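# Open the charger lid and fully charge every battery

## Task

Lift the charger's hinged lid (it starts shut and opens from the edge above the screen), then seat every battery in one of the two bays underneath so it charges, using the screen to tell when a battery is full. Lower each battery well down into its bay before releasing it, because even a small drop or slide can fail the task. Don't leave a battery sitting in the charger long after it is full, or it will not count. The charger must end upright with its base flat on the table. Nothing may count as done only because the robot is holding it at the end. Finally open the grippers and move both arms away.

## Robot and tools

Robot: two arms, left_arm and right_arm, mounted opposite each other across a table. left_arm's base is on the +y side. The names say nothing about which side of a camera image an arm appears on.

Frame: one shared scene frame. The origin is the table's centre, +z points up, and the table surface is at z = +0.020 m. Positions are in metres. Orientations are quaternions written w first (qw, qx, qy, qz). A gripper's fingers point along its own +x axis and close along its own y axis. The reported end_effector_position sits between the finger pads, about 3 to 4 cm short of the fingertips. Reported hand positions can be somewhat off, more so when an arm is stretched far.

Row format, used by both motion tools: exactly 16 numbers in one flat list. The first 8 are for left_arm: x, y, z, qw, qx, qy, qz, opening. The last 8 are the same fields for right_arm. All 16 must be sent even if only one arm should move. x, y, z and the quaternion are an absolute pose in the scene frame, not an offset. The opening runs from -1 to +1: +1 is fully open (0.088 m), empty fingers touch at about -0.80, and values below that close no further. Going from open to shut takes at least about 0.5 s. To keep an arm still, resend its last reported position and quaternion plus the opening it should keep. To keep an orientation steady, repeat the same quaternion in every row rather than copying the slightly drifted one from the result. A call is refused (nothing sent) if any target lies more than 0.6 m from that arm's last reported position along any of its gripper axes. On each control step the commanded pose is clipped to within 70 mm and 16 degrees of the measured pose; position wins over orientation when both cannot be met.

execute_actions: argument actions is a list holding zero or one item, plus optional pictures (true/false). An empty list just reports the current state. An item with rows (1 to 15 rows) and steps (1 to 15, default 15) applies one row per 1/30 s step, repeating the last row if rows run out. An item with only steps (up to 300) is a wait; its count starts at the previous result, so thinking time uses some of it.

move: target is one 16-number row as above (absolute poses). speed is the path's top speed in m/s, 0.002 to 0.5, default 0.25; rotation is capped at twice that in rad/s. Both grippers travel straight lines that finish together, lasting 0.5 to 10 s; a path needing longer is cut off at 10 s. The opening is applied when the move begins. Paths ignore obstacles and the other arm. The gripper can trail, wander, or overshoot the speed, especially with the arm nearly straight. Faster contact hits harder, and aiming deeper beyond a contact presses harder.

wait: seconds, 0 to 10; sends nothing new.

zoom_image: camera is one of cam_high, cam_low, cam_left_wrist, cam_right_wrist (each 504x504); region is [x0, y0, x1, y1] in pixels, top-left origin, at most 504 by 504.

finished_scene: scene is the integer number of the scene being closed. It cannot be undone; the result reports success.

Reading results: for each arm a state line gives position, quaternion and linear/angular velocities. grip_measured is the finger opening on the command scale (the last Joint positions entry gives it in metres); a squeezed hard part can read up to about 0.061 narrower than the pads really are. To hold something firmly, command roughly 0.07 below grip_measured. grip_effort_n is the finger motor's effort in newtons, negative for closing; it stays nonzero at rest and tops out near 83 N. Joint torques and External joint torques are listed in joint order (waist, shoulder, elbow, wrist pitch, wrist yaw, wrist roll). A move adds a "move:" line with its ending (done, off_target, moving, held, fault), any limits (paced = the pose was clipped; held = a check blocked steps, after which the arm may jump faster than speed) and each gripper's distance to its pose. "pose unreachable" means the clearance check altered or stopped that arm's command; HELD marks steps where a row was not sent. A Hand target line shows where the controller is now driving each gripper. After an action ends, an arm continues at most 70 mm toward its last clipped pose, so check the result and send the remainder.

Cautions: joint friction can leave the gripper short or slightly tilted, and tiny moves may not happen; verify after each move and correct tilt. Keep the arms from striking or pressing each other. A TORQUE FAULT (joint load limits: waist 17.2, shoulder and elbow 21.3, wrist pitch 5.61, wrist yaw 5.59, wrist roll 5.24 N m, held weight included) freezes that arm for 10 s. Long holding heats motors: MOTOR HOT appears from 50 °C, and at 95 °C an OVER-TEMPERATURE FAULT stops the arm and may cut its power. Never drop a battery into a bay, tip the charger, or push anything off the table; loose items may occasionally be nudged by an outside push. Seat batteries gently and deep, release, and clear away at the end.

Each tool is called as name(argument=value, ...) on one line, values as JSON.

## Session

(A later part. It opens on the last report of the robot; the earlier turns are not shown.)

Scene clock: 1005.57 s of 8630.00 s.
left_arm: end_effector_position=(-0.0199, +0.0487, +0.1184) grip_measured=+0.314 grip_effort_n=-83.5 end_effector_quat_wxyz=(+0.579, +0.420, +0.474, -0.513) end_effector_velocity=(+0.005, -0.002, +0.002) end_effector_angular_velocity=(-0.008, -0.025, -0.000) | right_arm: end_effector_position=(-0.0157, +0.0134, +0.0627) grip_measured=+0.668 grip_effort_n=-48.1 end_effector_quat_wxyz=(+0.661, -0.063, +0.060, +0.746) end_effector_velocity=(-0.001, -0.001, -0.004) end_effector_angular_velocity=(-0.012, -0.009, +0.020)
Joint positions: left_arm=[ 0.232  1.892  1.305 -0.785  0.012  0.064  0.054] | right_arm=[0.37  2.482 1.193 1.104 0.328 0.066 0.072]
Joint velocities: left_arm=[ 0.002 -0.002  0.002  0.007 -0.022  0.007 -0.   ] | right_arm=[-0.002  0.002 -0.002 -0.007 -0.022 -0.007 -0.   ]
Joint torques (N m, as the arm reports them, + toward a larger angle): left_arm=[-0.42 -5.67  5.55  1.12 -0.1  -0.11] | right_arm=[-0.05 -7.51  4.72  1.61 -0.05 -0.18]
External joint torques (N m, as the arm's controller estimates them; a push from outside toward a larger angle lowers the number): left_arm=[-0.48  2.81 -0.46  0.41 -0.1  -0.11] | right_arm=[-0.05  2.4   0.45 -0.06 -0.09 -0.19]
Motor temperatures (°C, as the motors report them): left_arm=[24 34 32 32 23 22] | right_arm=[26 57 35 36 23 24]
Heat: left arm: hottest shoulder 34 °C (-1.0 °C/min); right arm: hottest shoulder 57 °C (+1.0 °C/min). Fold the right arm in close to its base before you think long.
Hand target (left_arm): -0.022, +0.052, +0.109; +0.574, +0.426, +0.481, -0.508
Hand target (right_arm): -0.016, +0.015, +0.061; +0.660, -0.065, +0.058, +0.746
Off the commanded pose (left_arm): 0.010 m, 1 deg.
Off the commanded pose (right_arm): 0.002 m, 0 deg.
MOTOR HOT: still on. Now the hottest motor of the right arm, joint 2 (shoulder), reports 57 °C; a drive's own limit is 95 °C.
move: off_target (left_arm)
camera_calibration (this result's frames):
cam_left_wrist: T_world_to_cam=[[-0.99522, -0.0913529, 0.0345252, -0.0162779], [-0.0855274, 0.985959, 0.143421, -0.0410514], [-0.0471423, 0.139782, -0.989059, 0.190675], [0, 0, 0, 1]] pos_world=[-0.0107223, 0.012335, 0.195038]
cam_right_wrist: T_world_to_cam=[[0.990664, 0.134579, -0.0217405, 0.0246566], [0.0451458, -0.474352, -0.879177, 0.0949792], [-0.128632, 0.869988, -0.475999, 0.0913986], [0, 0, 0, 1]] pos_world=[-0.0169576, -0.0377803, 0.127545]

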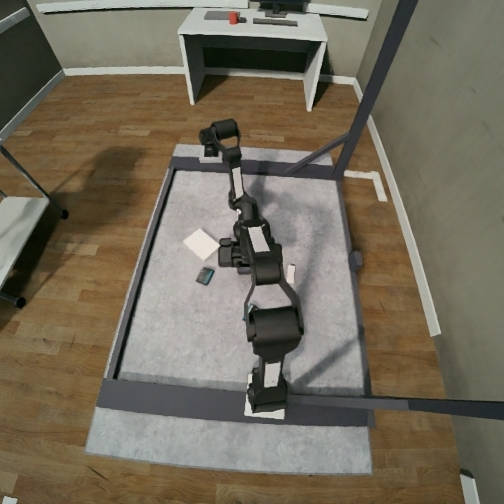

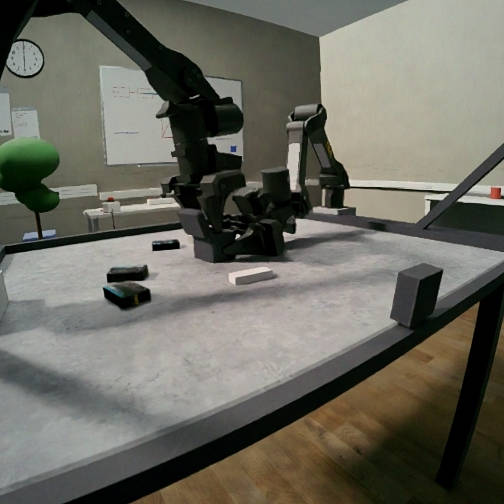

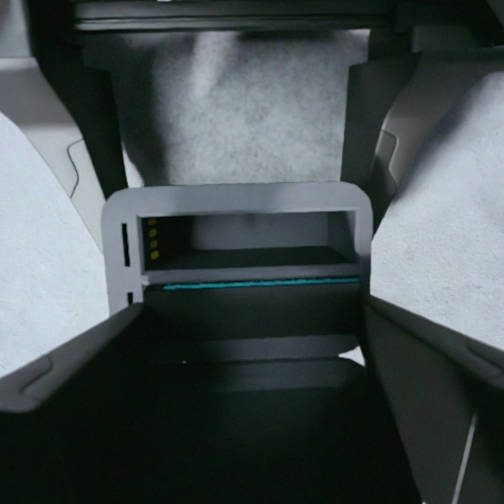

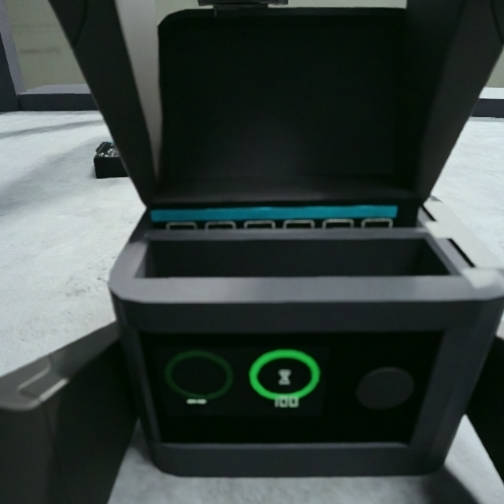

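execute_actions(actions=[])

zoom_image(camera="cam_right_wrist", region=[140, 330, 440, 430])

Scene clock: 1010.10 s of 8630.00 s.
left_arm: end_effector_position=(-0.0199, +0.0487, +0.1184) grip_measured=+0.314 grip_effort_n=-83.5 end_effector_quat_wxyz=(+0.579, +0.420, +0.474, -0.513) end_effector_velocity=(+0.001, -0.002, +0.002) end_effector_angular_velocity=(-0.011, -0.008, +0.006) | right_arm: end_effector_position=(-0.0157, +0.0134, +0.0627) grip_measured=+0.668 grip_effort_n=-47.7 end_effector_quat_wxyz=(+0.661, -0.063, +0.060, +0.746) end_effector_velocity=(+0.002, +0.001, +0.001) end_effector_angular_velocity=(-0.001, -0.009, -0.008)
Joint positions: left_arm=[ 0.232  1.892  1.305 -0.785  0.012  0.064  0.054] | right_arm=[0.37  2.482 1.193 1.104 0.328 0.066 0.072]
Joint velocities: left_arm=[-0.002 -0.002  0.002  0.007 -0.007 -0.007 -0.   ] | right_arm=[-0.002 -0.002  0.002 -0.007  0.007 -0.007 -0.   ]
Joint torques (N m, as the arm reports them, + toward a larger angle): left_arm=[-0.42 -5.72  5.6   1.13 -0.12 -0.12] | right_arm=[-0.12 -7.49  4.71  1.62 -0.03 -0.2 ]
External joint torques (N m, as the arm's controller estimates them; a push from outside toward a larger angle lowers the number): left_arm=[-0.46  2.77 -0.43  0.41 -0.12 -0.12] | right_arm=[-0.04  2.48  0.41 -0.06 -0.08 -0.21]
Motor temperatures (°C, as the motors report them): left_arm=[24 34 32 32 23 22] | right_arm=[26 57 35 36 23 24]
Heat: left arm: hottest shoulder 34 °C (+0.0 °C/min); right arm: hottest shoulder 57 °C (+1.0 °C/min). Fold the right arm in close to its base before you think long.
Hand target (left_arm): -0.022, +0.052, +0.109; +0.574, +0.426, +0.481, -0.508
Hand target (right_arm): -0.016, +0.015, +0.061; +0.660, -0.065, +0.058, +0.746
Off the commanded pose (left_arm): 0.010 m, 1 deg.
Off the commanded pose (right_arm): 0.002 m, 0 deg.
MOTOR HOT: still on. Now the hottest motor of the right arm, joint 2 (shoulder), reports 57 °C; a drive's own limit is 95 °C.
Steps of this call (steps 1 to 136: nothing new was sent). Readings (end_effector_position):
1: left_arm (-0.0199, +0.0487, +0.1184) | right_arm (-0.0157, +0.0134, +0.0627)
2: left_arm (-0.0199, +0.0487, +0.1184) | right_arm (-0.0157, +0.0134, +0.0627)
4: left_arm (-0.0199, +0.0487, +0.1184) | right_arm (-0.0157, +0.0134, +0.0627)
8: left_arm (-0.0199, +0.0487, +0.1184) | right_arm (-0.0157, +0.0134, +0.0627)
136: the state above
camera_calibration (this result's frames):
cam_left_wrist: T_world_to_cam=[[-0.99522, -0.0913529, 0.0345252, -0.0162779], [-0.0855274, 0.985959, 0.143421, -0.0410514], [-0.0471423, 0.139782, -0.989059, 0.190675], [0, 0, 0, 1]] pos_world=[-0.0107223, 0.012335, 0.195038]
cam_right_wrist: T_world_to_cam=[[0.990664, 0.134579, -0.0217405, 0.0246566], [0.0451458, -0.474352, -0.879177, 0.0949792], [-0.128632, 0.869988, -0.475999, 0.0913986], [0, 0, 0, 1]] pos_world=[-0.0169576, -0.0377803, 0.127545]

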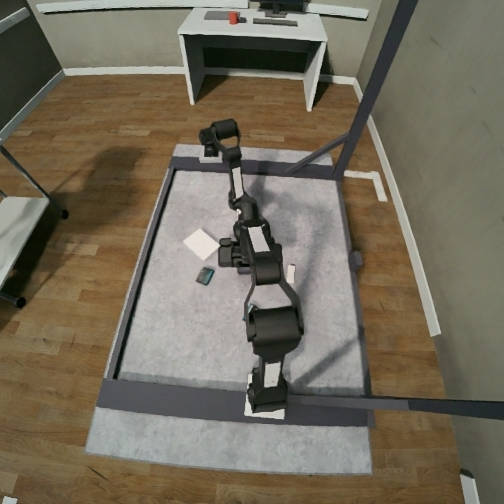

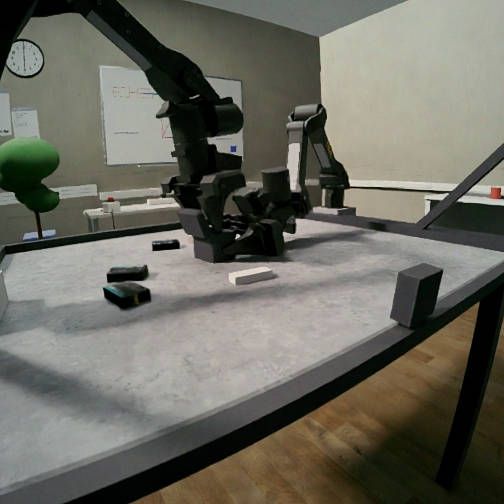

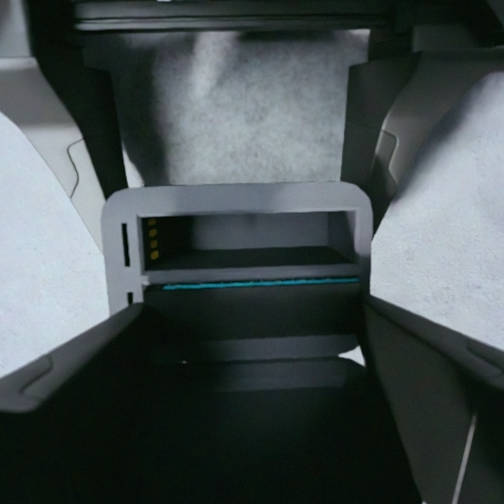

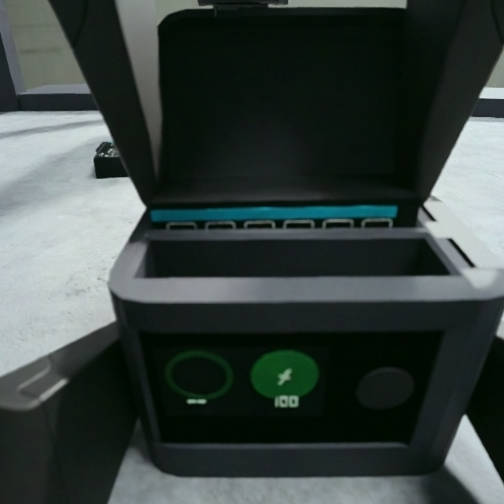

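Region (140, 330, 440, 430) of cam_right_wrist's 504x504 image, scaled by 1.680, with more detail than that image has.

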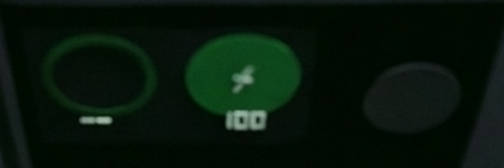

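move(target=[-0.0205,0.047,0.135,0.5737,0.4259,0.4814,-0.5076,0.28,-0.016,0.015,0.061,0.66,-0.0653,0.0578,0.746,0.66], speed=0.015)

move(target=[-0.0205,0.047,0.18,0.5737,0.4259,0.4814,-0.5076,0.28,-0.016,0.015,0.061,0.66,-0.0653,0.0578,0.746,0.66], speed=0.025)

Scene clock: 1018.13 s of 8630.00 s.
left_arm: end_effector_position=(-0.0197, +0.0479, +0.1345) grip_measured=+0.314 grip_effort_n=-83.5 end_effector_quat_wxyz=(+0.574, +0.425, +0.481, -0.509) end_effector_velocity=(-0.003, +0.005, -0.000) end_effector_angular_velocity=(+0.030, +0.014, +0.003) | right_arm: end_effector_position=(-0.0157, +0.0134, +0.0627) grip_measured=+0.668 grip_effort_n=-47.7 end_effector_quat_wxyz=(+0.661, -0.063, +0.060, +0.746) end_effector_velocity=(+0.002, +0.000, +0.002) end_effector_angular_velocity=(-0.001, -0.009, -0.008)
Joint positions: left_arm=[ 0.232  1.892  1.376 -0.878  0.012  0.064  0.054] | right_arm=[0.37  2.482 1.193 1.104 0.328 0.066 0.072]
Joint velocities: left_arm=[-0.002  0.002  0.007 -0.037  0.007 -0.007 -0.   ] | right_arm=[-0.002 -0.007 -0.002 -0.007  0.007 -0.007 -0.   ]
Joint torques (N m, as the arm reports them, + toward a larger angle): left_arm=[-0.3  -7.42  7.76  0.52 -0.11 -0.1 ] | right_arm=[-0.13 -7.49  4.76  1.61 -0.03 -0.19]
External joint torques (N m, as the arm's controller estimates them; a push from outside toward a larger angle lowers the number): left_arm=[-0.29  1.08  1.72 -0.13 -0.12 -0.1 ] | right_arm=[-0.1   2.51  0.45 -0.08 -0.08 -0.2 ]
Motor temperatures (°C, as the motors report them): left_arm=[24 34 32 31 23 22] | right_arm=[26 57 35 36 23 24]
Heat: left arm: hottest shoulder 34 °C (+0.0 °C/min); right arm: hottest shoulder 57 °C (+1.0 °C/min). Fold the right arm in close to its base before you think long.
Hand target (left_arm): -0.020, +0.047, +0.135; +0.574, +0.426, +0.481, -0.508
Hand target (right_arm): -0.016, +0.015, +0.061; +0.660, -0.065, +0.058, +0.746
Off the commanded pose (left_arm): 0.001 m, 0 deg.
Off the commanded pose (right_arm): 0.002 m, 0 deg.
MOTOR HOT: still on. Now the hottest motor of the right arm, joint 2 (shoulder), reports 57 °C; a drive's own limit is 95 °C.
move: done
camera_calibration (this result's frames):
cam_left_wrist: T_world_to_cam=[[-0.995077, -0.0921125, 0.0365589, -0.0169926], [-0.0849089, 0.982666, 0.164799, -0.045263], [-0.0511052, 0.160883, -0.985649, 0.205218], [0, 0, 0, 1]] pos_world=[-0.0102644, 0.00989705, 0.210354]
cam_right_wrist: T_world_to_cam=[[0.990664, 0.134579, -0.0217405, 0.0246566], [0.0451458, -0.474352, -0.879177, 0.0949792], [-0.128632, 0.869988, -0.475999, 0.0913986], [0, 0, 0, 1]] pos_world=[-0.0169576, -0.0377803, 0.127545]

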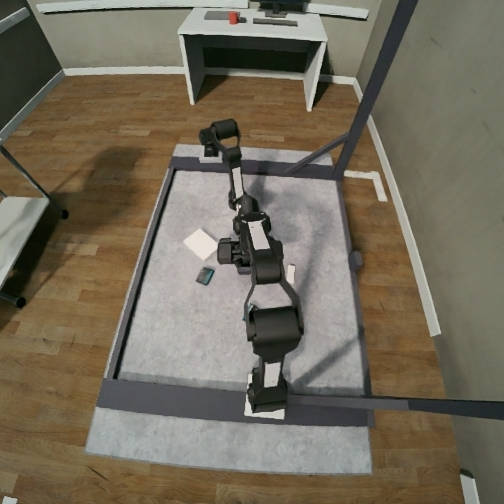

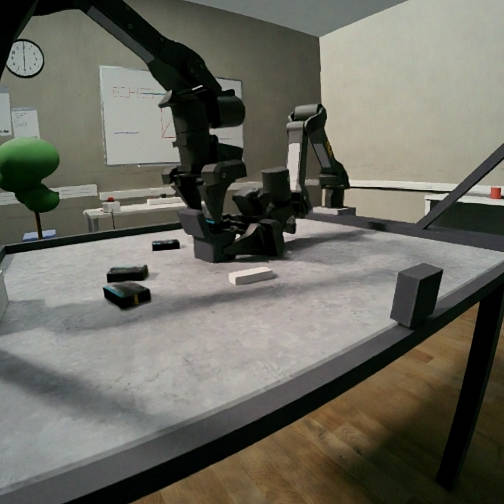

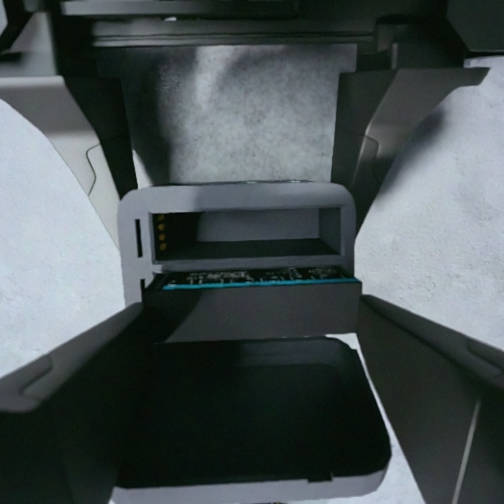

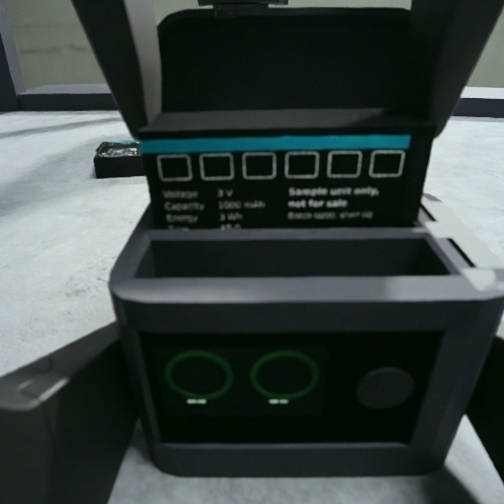

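Scene clock: 1020.23 s of 8630.00 s.
left_arm: end_effector_position=(-0.0199, +0.0487, +0.1740) grip_measured=+0.314 grip_effort_n=-83.5 end_effector_quat_wxyz=(+0.569, +0.429, +0.486, -0.505) end_effector_velocity=(-0.002, +0.002, -0.000) end_effector_angular_velocity=(+0.008, -0.005, +0.001) | right_arm: end_effector_position=(-0.0157, +0.0134, +0.0627) grip_measured=+0.668 grip_effort_n=-47.7 end_effector_quat_wxyz=(+0.661, -0.063, +0.060, +0.746) end_effector_velocity=(+0.002, +0.000, +0.002) end_effector_angular_velocity=(-0.001, -0.009, -0.008)
Joint positions: left_arm=[ 0.232  1.873  1.513 -1.051  0.012  0.064  0.054] | right_arm=[0.37  2.482 1.193 1.104 0.328 0.066 0.072]
Joint velocities: left_arm=[-0.007 -0.002 -0.002 -0.007 -0.007 -0.007 -0.   ] | right_arm=[-0.002 -0.007 -0.002 -0.007  0.007 -0.007 -0.   ]
Joint torques (N m, as the arm reports them, + toward a larger angle): left_arm=[-0.27 -8.86  8.48  0.63 -0.07 -0.12] | right_arm=[-0.11 -7.47  4.7   1.61 -0.04 -0.2 ]
External joint torques (N m, as the arm's controller estimates them; a push from outside toward a larger angle lowers the number): left_arm=[-0.22 -0.43  2.35  0.01 -0.08 -0.12] | right_arm=[-0.08  2.63  0.33 -0.1  -0.08 -0.21]
Motor temperatures (°C, as the motors report them): left_arm=[24 35 32 31 23 22] | right_arm=[26 57 35 36 23 24]
Heat: left arm: hottest shoulder 35 °C (+1.0 °C/min); right arm: hottest shoulder 57 °C (+1.0 °C/min). Fold the right arm in close to its base before you think long.
Hand target (left_arm): -0.021, +0.047, +0.180; +0.574, +0.426, +0.481, -0.508
Hand target (right_arm): -0.016, +0.015, +0.061; +0.660, -0.065, +0.058, +0.746
Off the commanded pose (left_arm): 0.006 m, 1 deg.
Off the commanded pose (right_arm): 0.002 m, 0 deg.
MOTOR HOT: still on. Now the hottest motor of the right arm, joint 2 (shoulder), reports 57 °C; a drive's own limit is 95 °C.
move: done
camera_calibration (this result's frames):
cam_left_wrist: T_world_to_cam=[[-0.994959, -0.0927427, 0.0381524, -0.0187498], [-0.08436, 0.979743, 0.181622, -0.0552797], [-0.0542236, 0.177488, -0.982628, 0.242596], [0, 0, 0, 1]] pos_world=[-0.0101642, 0.00936319, 0.249137]
cam_right_wrist: T_world_to_cam=[[0.990664, 0.134579, -0.0217405, 0.0246566], [0.0451458, -0.474352, -0.879177, 0.0949792], [-0.128632, 0.869988, -0.475999, 0.0913986], [0, 0, 0, 1]] pos_world=[-0.0169576, -0.0377803, 0.127545]

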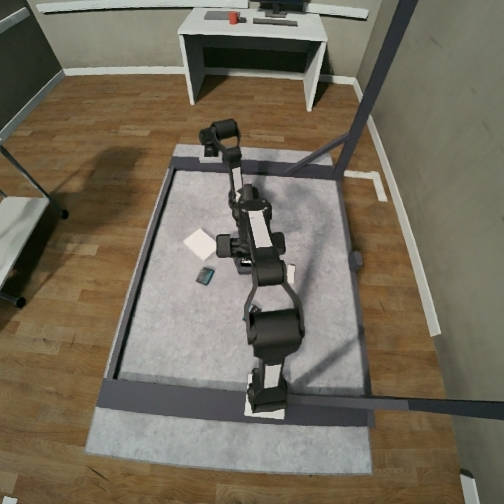

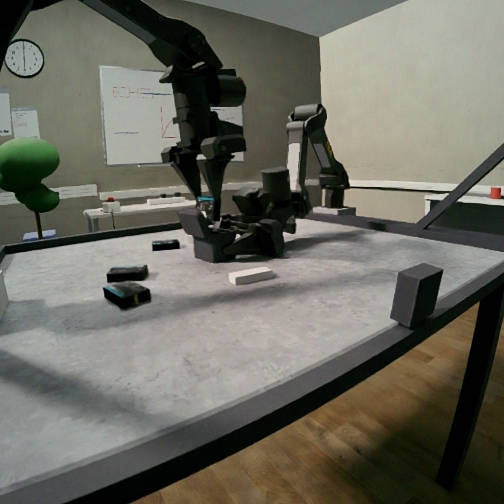

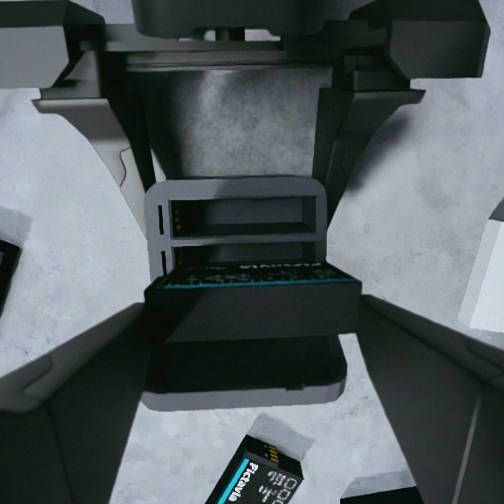

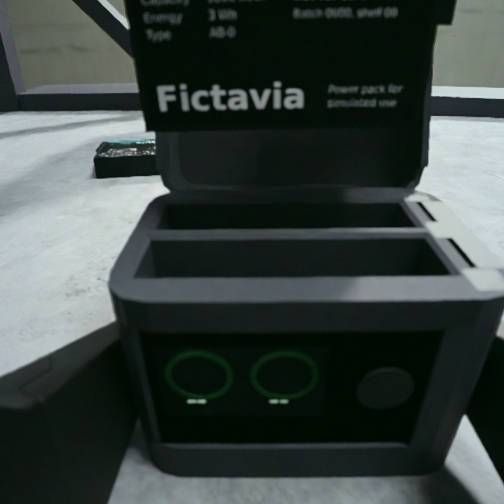

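move(target=[-0.125,0.047,0.178,0.5737,0.4259,0.4814,-0.5076,0.28,-0.016,0.015,0.061,0.66,-0.0653,0.0578,0.746,0.66], speed=0.07)

move(target=[-0.2,0.13,0.115,0.4924,0.4924,0.4132,-0.5868,0.28,-0.016,0.015,0.061,0.66,-0.0653,0.0578,0.746,0.66], speed=0.07)

move(target=[-0.2,0.13,0.094,0.4924,0.4924,0.4132,-0.5868,0.28,-0.016,0.015,0.061,0.66,-0.0653,0.0578,0.746,0.66], speed=0.015)

Scene clock: 1038.63 s of 8630.00 s.
left_arm: end_effector_position=(-0.1240, +0.0471, +0.1749) grip_measured=+0.314 grip_effort_n=-83.5 end_effector_quat_wxyz=(+0.570, +0.428, +0.484, -0.507) end_effector_velocity=(+0.003, +0.002, +0.002) end_effector_angular_velocity=(-0.000, -0.018, +0.023) | right_arm: end_effector_position=(-0.0157, +0.0134, +0.0627) grip_measured=+0.668 grip_effort_n=-48.1 end_effector_quat_wxyz=(+0.661, -0.063, +0.060, +0.746) end_effector_velocity=(+0.000, +0.000, +0.002) end_effector_angular_velocity=(+0.005, +0.012, +0.003)
Joint positions: left_arm=[-0.059  1.859  1.497 -1.047 -0.035 -0.222  0.054] | right_arm=[0.37  2.482 1.193 1.104 0.328 0.066 0.072]
Joint velocities: left_arm=[-0.002 -0.007 -0.002 -0.007 -0.022 -0.022 -0.   ] | right_arm=[-0.002 -0.002 -0.002  0.007 -0.007  0.007 -0.   ]
Joint torques (N m, as the arm reports them, + toward a larger angle): left_arm=[-0.31 -8.12  7.99  0.62 -0.2  -0.16] | right_arm=[-0.06 -7.5   4.75  1.62 -0.04 -0.17]
External joint torques (N m, as the arm's controller estimates them; a push from outside toward a larger angle lowers the number): left_arm=[-0.3   0.29  1.8  -0.01 -0.15 -0.16] | right_arm=[-0.13  2.51  0.43 -0.07 -0.08 -0.18]
Motor temperatures (°C, as the motors report them): left_arm=[24 38 33 30 23 22] | right_arm=[26 58 35 36 23 24]
Heat: left arm: hottest shoulder 38 °C (+5.0 °C/min); right arm: hottest shoulder 58 °C (+1.0 °C/min). Fold the right arm in close to its base before you think long.
Hand target (left_arm): -0.125, +0.047, +0.178; +0.573, +0.426, +0.482, -0.508
Hand target (right_arm): -0.016, +0.015, +0.061; +0.660, -0.065, +0.058, +0.746
Off the commanded pose (left_arm): 0.003 m, 1 deg.
Off the commanded pose (right_arm): 0.002 m, 0 deg.
MOTOR HOT: still on. Now the hottest motor of the right arm, joint 2 (shoulder), reports 58 °C; a drive's own limit is 95 °C.
move: done
camera_calibration (this result's frames):
cam_left_wrist: T_world_to_cam=[[-0.995197, -0.0902731, 0.0378753, -0.122618], [-0.0822918, 0.980977, 0.175821, -0.0615243], [-0.0530266, 0.171859, -0.983693, 0.23871], [0, 0, 0, 1]] pos_world=[-0.114434, 0.00826036, 0.250279]
cam_right_wrist: T_world_to_cam=[[0.990664, 0.134579, -0.0217405, 0.0246566], [0.0451458, -0.474352, -0.879177, 0.0949792], [-0.128632, 0.869988, -0.475999, 0.0913986], [0, 0, 0, 1]] pos_world=[-0.0169576, -0.0377803, 0.127545]

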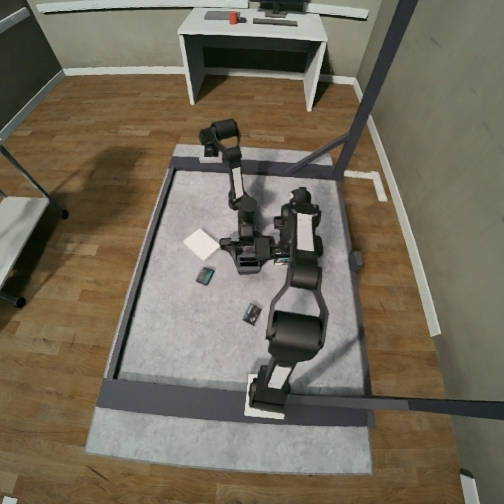

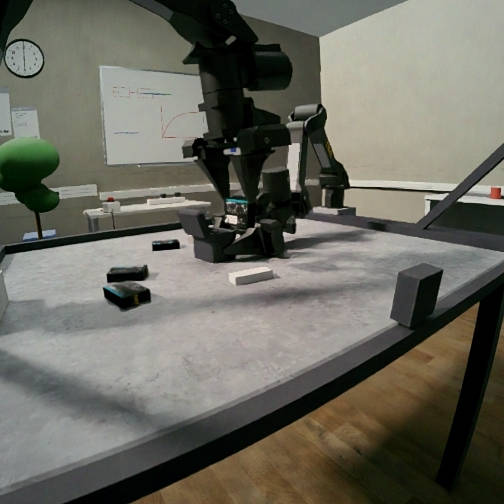

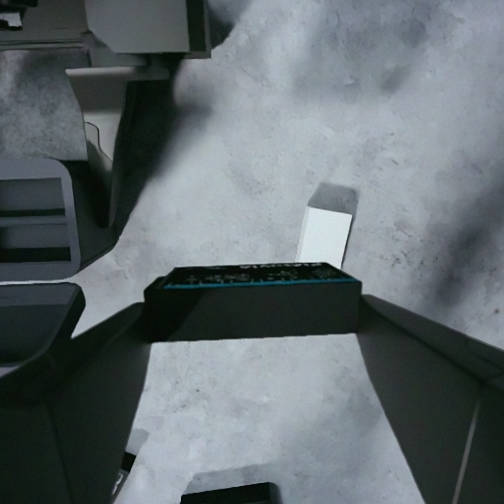

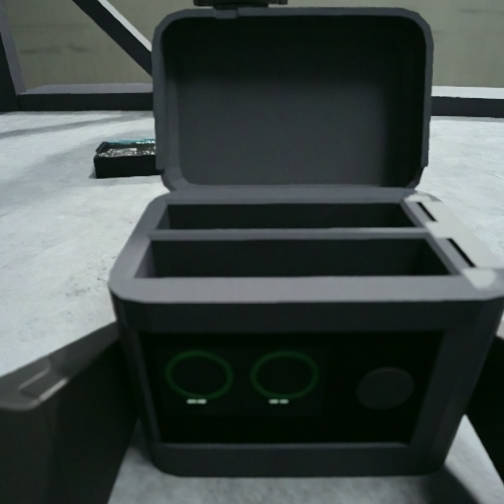

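Scene clock: 1041.07 s of 8630.00 s.
left_arm: end_effector_position=(-0.1999, +0.1267, +0.1138) grip_measured=+0.314 grip_effort_n=-83.5 end_effector_quat_wxyz=(+0.493, +0.493, +0.415, -0.584) end_effector_velocity=(+0.003, +0.004, -0.001) end_effector_angular_velocity=(+0.004, -0.023, +0.004) | right_arm: end_effector_position=(-0.0157, +0.0134, +0.0627) grip_measured=+0.668 grip_effort_n=-48.1 end_effector_quat_wxyz=(+0.661, -0.063, +0.060, +0.746) end_effector_velocity=(+0.003, +0.001, -0.001) end_effector_angular_velocity=(-0.008, +0.005, -0.001)
Joint positions: left_arm=[-0.324  1.693  1.042 -0.754 -0.035 -0.198  0.054] | right_arm=[0.37  2.482 1.193 1.104 0.328 0.066 0.072]
Joint velocities: left_arm=[-0.007 -0.007 -0.012 -0.007 -0.022 -0.007 -0.   ] | right_arm=[-0.007 -0.002 -0.002 -0.007 -0.007  0.007 -0.   ]
Joint torques (N m, as the arm reports them, + toward a larger angle): left_arm=[-0.4  -6.94  5.48  1.03 -0.04  0.05] | right_arm=[-0.07 -7.47  4.71  1.63 -0.03 -0.18]
External joint torques (N m, as the arm's controller estimates them; a push from outside toward a larger angle lowers the number): left_arm=[-0.4  -0.26 -0.29  0.38  0.02  0.05] | right_arm=[ 0.07  2.39  0.48 -0.02 -0.08 -0.19]
Motor temperatures (°C, as the motors report them): left_arm=[24 38 33 30 23 22] | right_arm=[26 58 35 36 23 24]
Heat: left arm: hottest shoulder 38 °C (+5.1 °C/min); right arm: hottest shoulder 58 °C (+1.0 °C/min). Fold the right arm in close to its base before you think long.
Hand target (left_arm): -0.200, +0.129, +0.114; +0.492, +0.492, +0.414, -0.587
Hand target (right_arm): -0.016, +0.015, +0.061; +0.660, -0.065, +0.058, +0.746
Off the commanded pose (left_arm): 0.004 m, 0 deg.
Off the commanded pose (right_arm): 0.002 m, 0 deg.
MOTOR HOT: still on. Now the hottest motor of the right arm, joint 2 (shoulder), reports 58 °C; a drive's own limit is 95 °C.
move: done
camera_calibration (this result's frames):
cam_left_wrist: T_world_to_cam=[[-0.979827, 0.196761, 0.0349995, -0.221646], [0.19985, 0.964556, 0.172312, -0.0761566], [0.000145413, 0.175831, -0.98442, 0.171154], [0, 0, 0, 1]] pos_world=[-0.201979, 0.0869746, 0.189367]
cam_right_wrist: T_world_to_cam=[[0.990664, 0.134579, -0.0217405, 0.0246566], [0.0451458, -0.474352, -0.879177, 0.0949792], [-0.128632, 0.869988, -0.475999, 0.0913986], [0, 0, 0, 1]] pos_world=[-0.0169576, -0.0377803, 0.127545]

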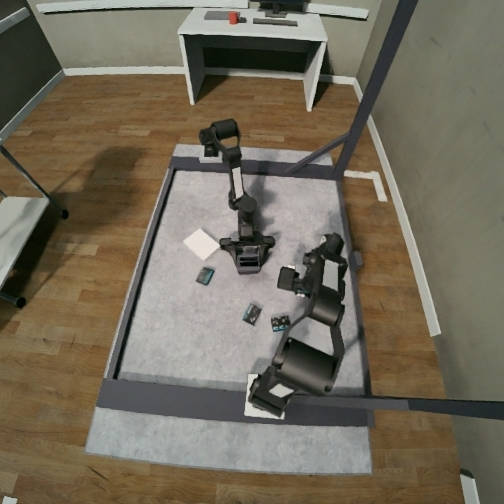

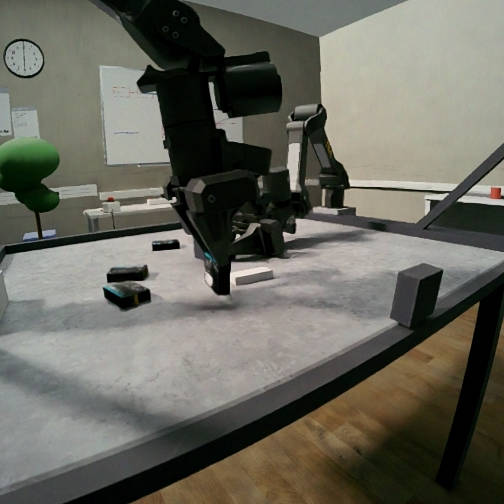

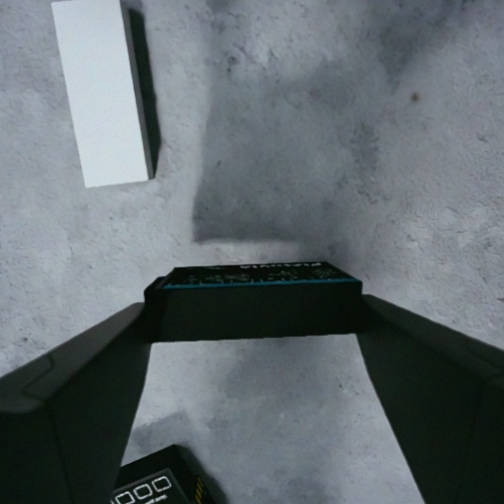

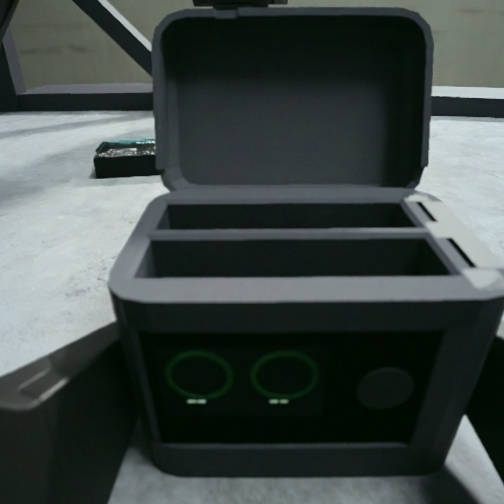

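Scene clock: 1042.67 s of 8630.00 s.
left_arm: end_effector_position=(-0.2004, +0.1267, +0.1000) grip_measured=+0.314 grip_effort_n=-83.5 end_effector_quat_wxyz=(+0.496, +0.486, +0.411, -0.591) end_effector_velocity=(+0.003, +0.006, -0.001) end_effector_angular_velocity=(+0.018, -0.013, +0.006) | right_arm: end_effector_position=(-0.0157, +0.0134, +0.0627) grip_measured=+0.668 grip_effort_n=-47.7 end_effector_quat_wxyz=(+0.661, -0.063, +0.060, +0.746) end_effector_velocity=(-0.000, +0.001, +0.004) end_effector_angular_velocity=(+0.011, -0.001, +0.006)
Joint positions: left_arm=[-0.326  1.701  0.986 -0.668 -0.035 -0.198  0.054] | right_arm=[0.37  2.482 1.193 1.104 0.328 0.066 0.072]
Joint velocities: left_arm=[-0.002 -0.007 -0.007 -0.022 -0.007 -0.007 -0.   ] | right_arm=[-0.002 -0.002  0.002  0.007 -0.007 -0.007  0.   ]
Joint torques (N m, as the arm reports them, + toward a larger angle): left_arm=[-0.28 -4.7   5.32  1.05 -0.08  0.04] | right_arm=[-0.08 -7.51  4.75  1.64 -0.04 -0.17]
External joint torques (N m, as the arm's controller estimates them; a push from outside toward a larger angle lowers the number): left_arm=[-0.28  2.04 -0.38  0.37 -0.03  0.04] | right_arm=[-0.06  2.49  0.43 -0.05 -0.08 -0.18]
Motor temperatures (°C, as the motors report them): left_arm=[24 37 33 30 23 22] | right_arm=[26 58 35 36 23 24]
Heat: left arm: hottest shoulder 37 °C (+4.0 °C/min); right arm: hottest shoulder 58 °C (+1.0 °C/min). Fold the right arm in close to its base before you think long.
Hand target (left_arm): -0.200, +0.130, +0.094; +0.492, +0.493, +0.413, -0.587
Hand target (right_arm): -0.016, +0.015, +0.061; +0.660, -0.065, +0.058, +0.746
Off the commanded pose (left_arm): 0.007 m, 1 deg.
Off the commanded pose (right_arm): 0.002 m, 0 deg.
MOTOR HOT: still on. Now the hottest motor of the right arm, joint 2 (shoulder), reports 58 °C; a drive's own limit is 95 °C.
move: done
camera_calibration (this result's frames):
cam_left_wrist: T_world_to_cam=[[-0.979222, 0.19903, 0.0388652, -0.222212], [0.202644, 0.967632, 0.150409, -0.0713936], [-0.00767136, 0.155159, -0.98786, 0.158919], [0, 0, 0, 1]] pos_world=[-0.201908, 0.0886519, 0.176364]
cam_right_wrist: T_world_to_cam=[[0.990664, 0.134579, -0.0217405, 0.0246566], [0.0451458, -0.474352, -0.879177, 0.0949792], [-0.128632, 0.869988, -0.475999, 0.0913986], [0, 0, 0, 1]] pos_world=[-0.0169576, -0.0377803, 0.127545]

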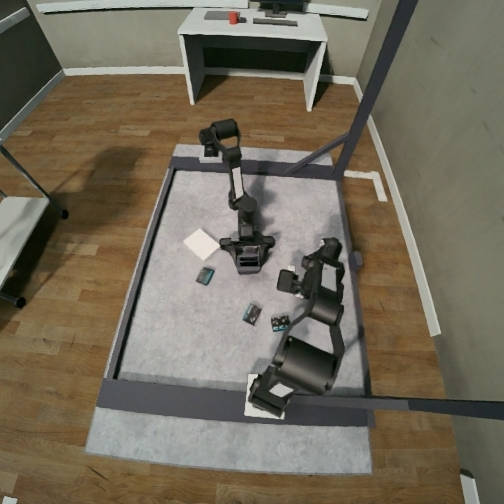

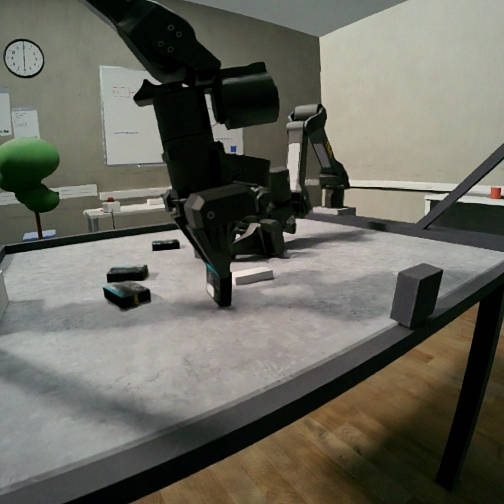

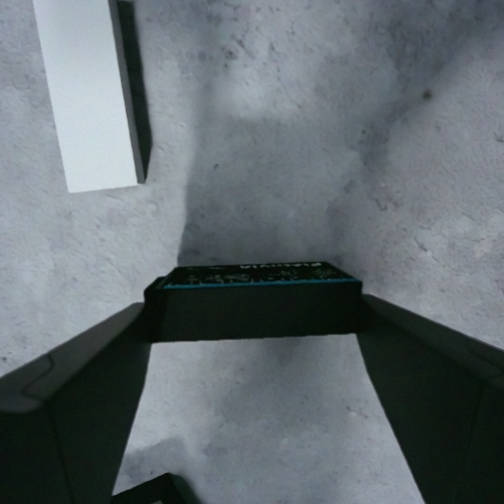

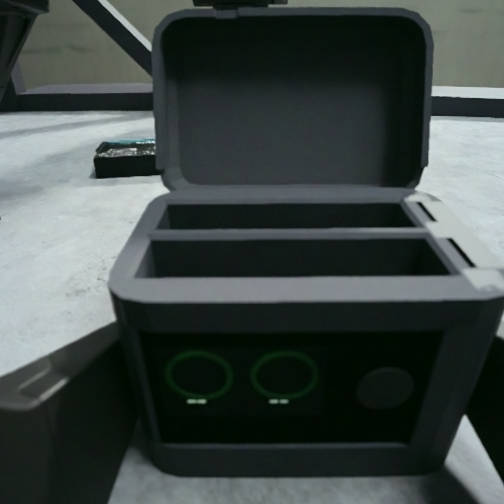

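move(target=[-0.2,0.13,0.087,0.4924,0.4924,0.4132,-0.5868,0.28,-0.016,0.015,0.061,0.66,-0.0653,0.0578,0.746,0.66], speed=0.008)

zoom_image(camera="cam_low", region=[170, 220, 270, 320])

Scene clock: 1049.60 s of 8630.00 s.
left_arm: end_effector_position=(-0.2012, +0.1245, +0.0978) grip_measured=+0.314 grip_effort_n=-83.5 end_effector_quat_wxyz=(+0.498, +0.481, +0.408, -0.595) end_effector_velocity=(+0.001, +0.002, -0.000) end_effector_angular_velocity=(+0.005, -0.005, +0.021) | right_arm: end_effector_position=(-0.0157, +0.0134, +0.0627) grip_measured=+0.668 grip_effort_n=-48.1 end_effector_quat_wxyz=(+0.661, -0.063, +0.060, +0.746) end_effector_velocity=(+0.000, +0.001, +0.005) end_effector_angular_velocity=(+0.011, -0.001, +0.006)
Joint positions: left_arm=[-0.326  1.702  0.976 -0.641 -0.035 -0.198  0.054] | right_arm=[0.37  2.482 1.193 1.104 0.328 0.066 0.072]
Joint velocities: left_arm=[-0.002 -0.002 -0.002 -0.007 -0.007 -0.022 -0.   ] | right_arm=[-0.002 -0.007 -0.002  0.007 -0.007 -0.007  0.   ]
Joint torques (N m, as the arm reports them, + toward a larger angle): left_arm=[-0.35 -3.54  4.64  1.27 -0.06  0.05] | right_arm=[-0.09 -7.49  4.72  1.62 -0.03 -0.19]
External joint torques (N m, as the arm's controller estimates them; a push from outside toward a larger angle lowers the number): left_arm=[-0.35  3.19 -1.07  0.55 -0.01  0.05] | right_arm=[-0.16  2.58  0.37 -0.09 -0.06 -0.2 ]
Motor temperatures (°C, as the motors report them): left_arm=[24 37 33 30 23 22] | right_arm=[26 58 35 36 23 24]
Heat: left arm: hottest shoulder 37 °C (+4.0 °C/min); right arm: hottest shoulder 58 °C (+1.0 °C/min). Fold the right arm in close to its base before you think long.
Hand target (left_arm): -0.200, +0.130, +0.087; +0.492, +0.492, +0.413, -0.587
Hand target (right_arm): -0.016, +0.015, +0.061; +0.660, -0.065, +0.058, +0.746
Off the commanded pose (left_arm): 0.012 m, 2 deg.
Off the commanded pose (right_arm): 0.002 m, 0 deg.
MOTOR HOT: still on. Now the hottest motor of the right arm, joint 2 (shoulder), reports 58 °C; a drive's own limit is 95 °C.
move: off_target (left_arm)
camera_calibration (this result's frames):
cam_left_wrist: T_world_to_cam=[[-0.979029, 0.199531, 0.0411072, -0.222716], [0.203317, 0.969698, 0.135453, -0.0674379], [-0.0128344, 0.140971, -0.989931, 0.158066], [0, 0, 0, 1]] pos_world=[-0.202306, 0.0875506, 0.174764]
cam_right_wrist: T_world_to_cam=[[0.990664, 0.134579, -0.0217405, 0.0246566], [0.0451458, -0.474352, -0.879177, 0.0949792], [-0.128632, 0.869988, -0.475999, 0.0913986], [0, 0, 0, 1]] pos_world=[-0.0169576, -0.0377803, 0.127545]

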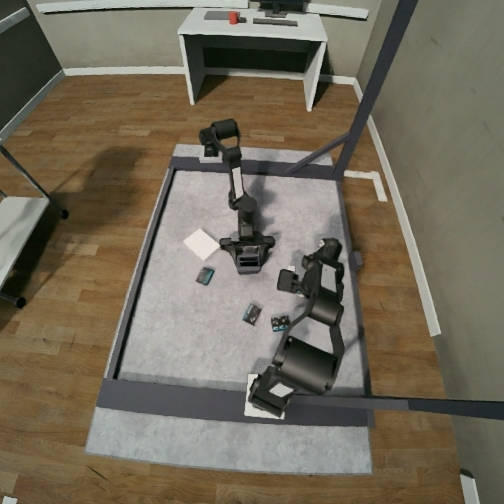

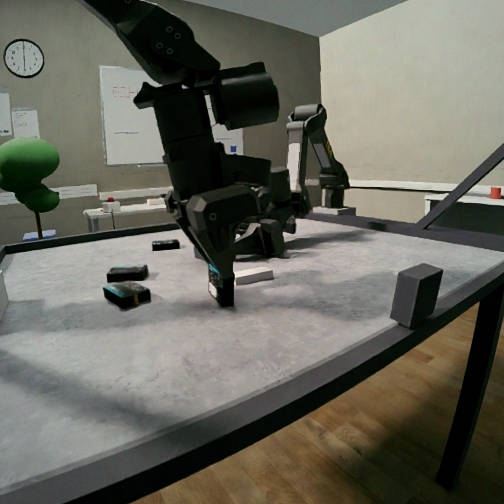

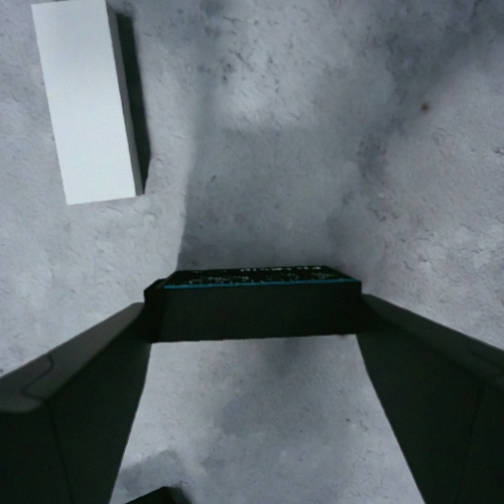

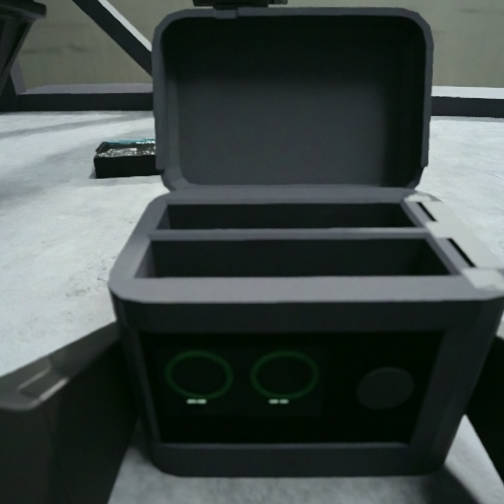

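Region (170, 220, 270, 320) of cam_low's 504x504 image, scaled by 5.040, with more detail than that image has.

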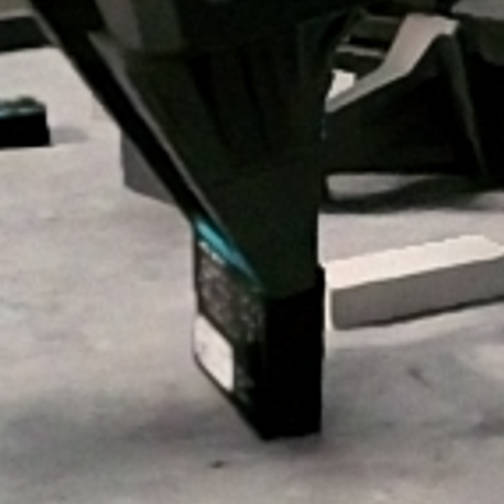

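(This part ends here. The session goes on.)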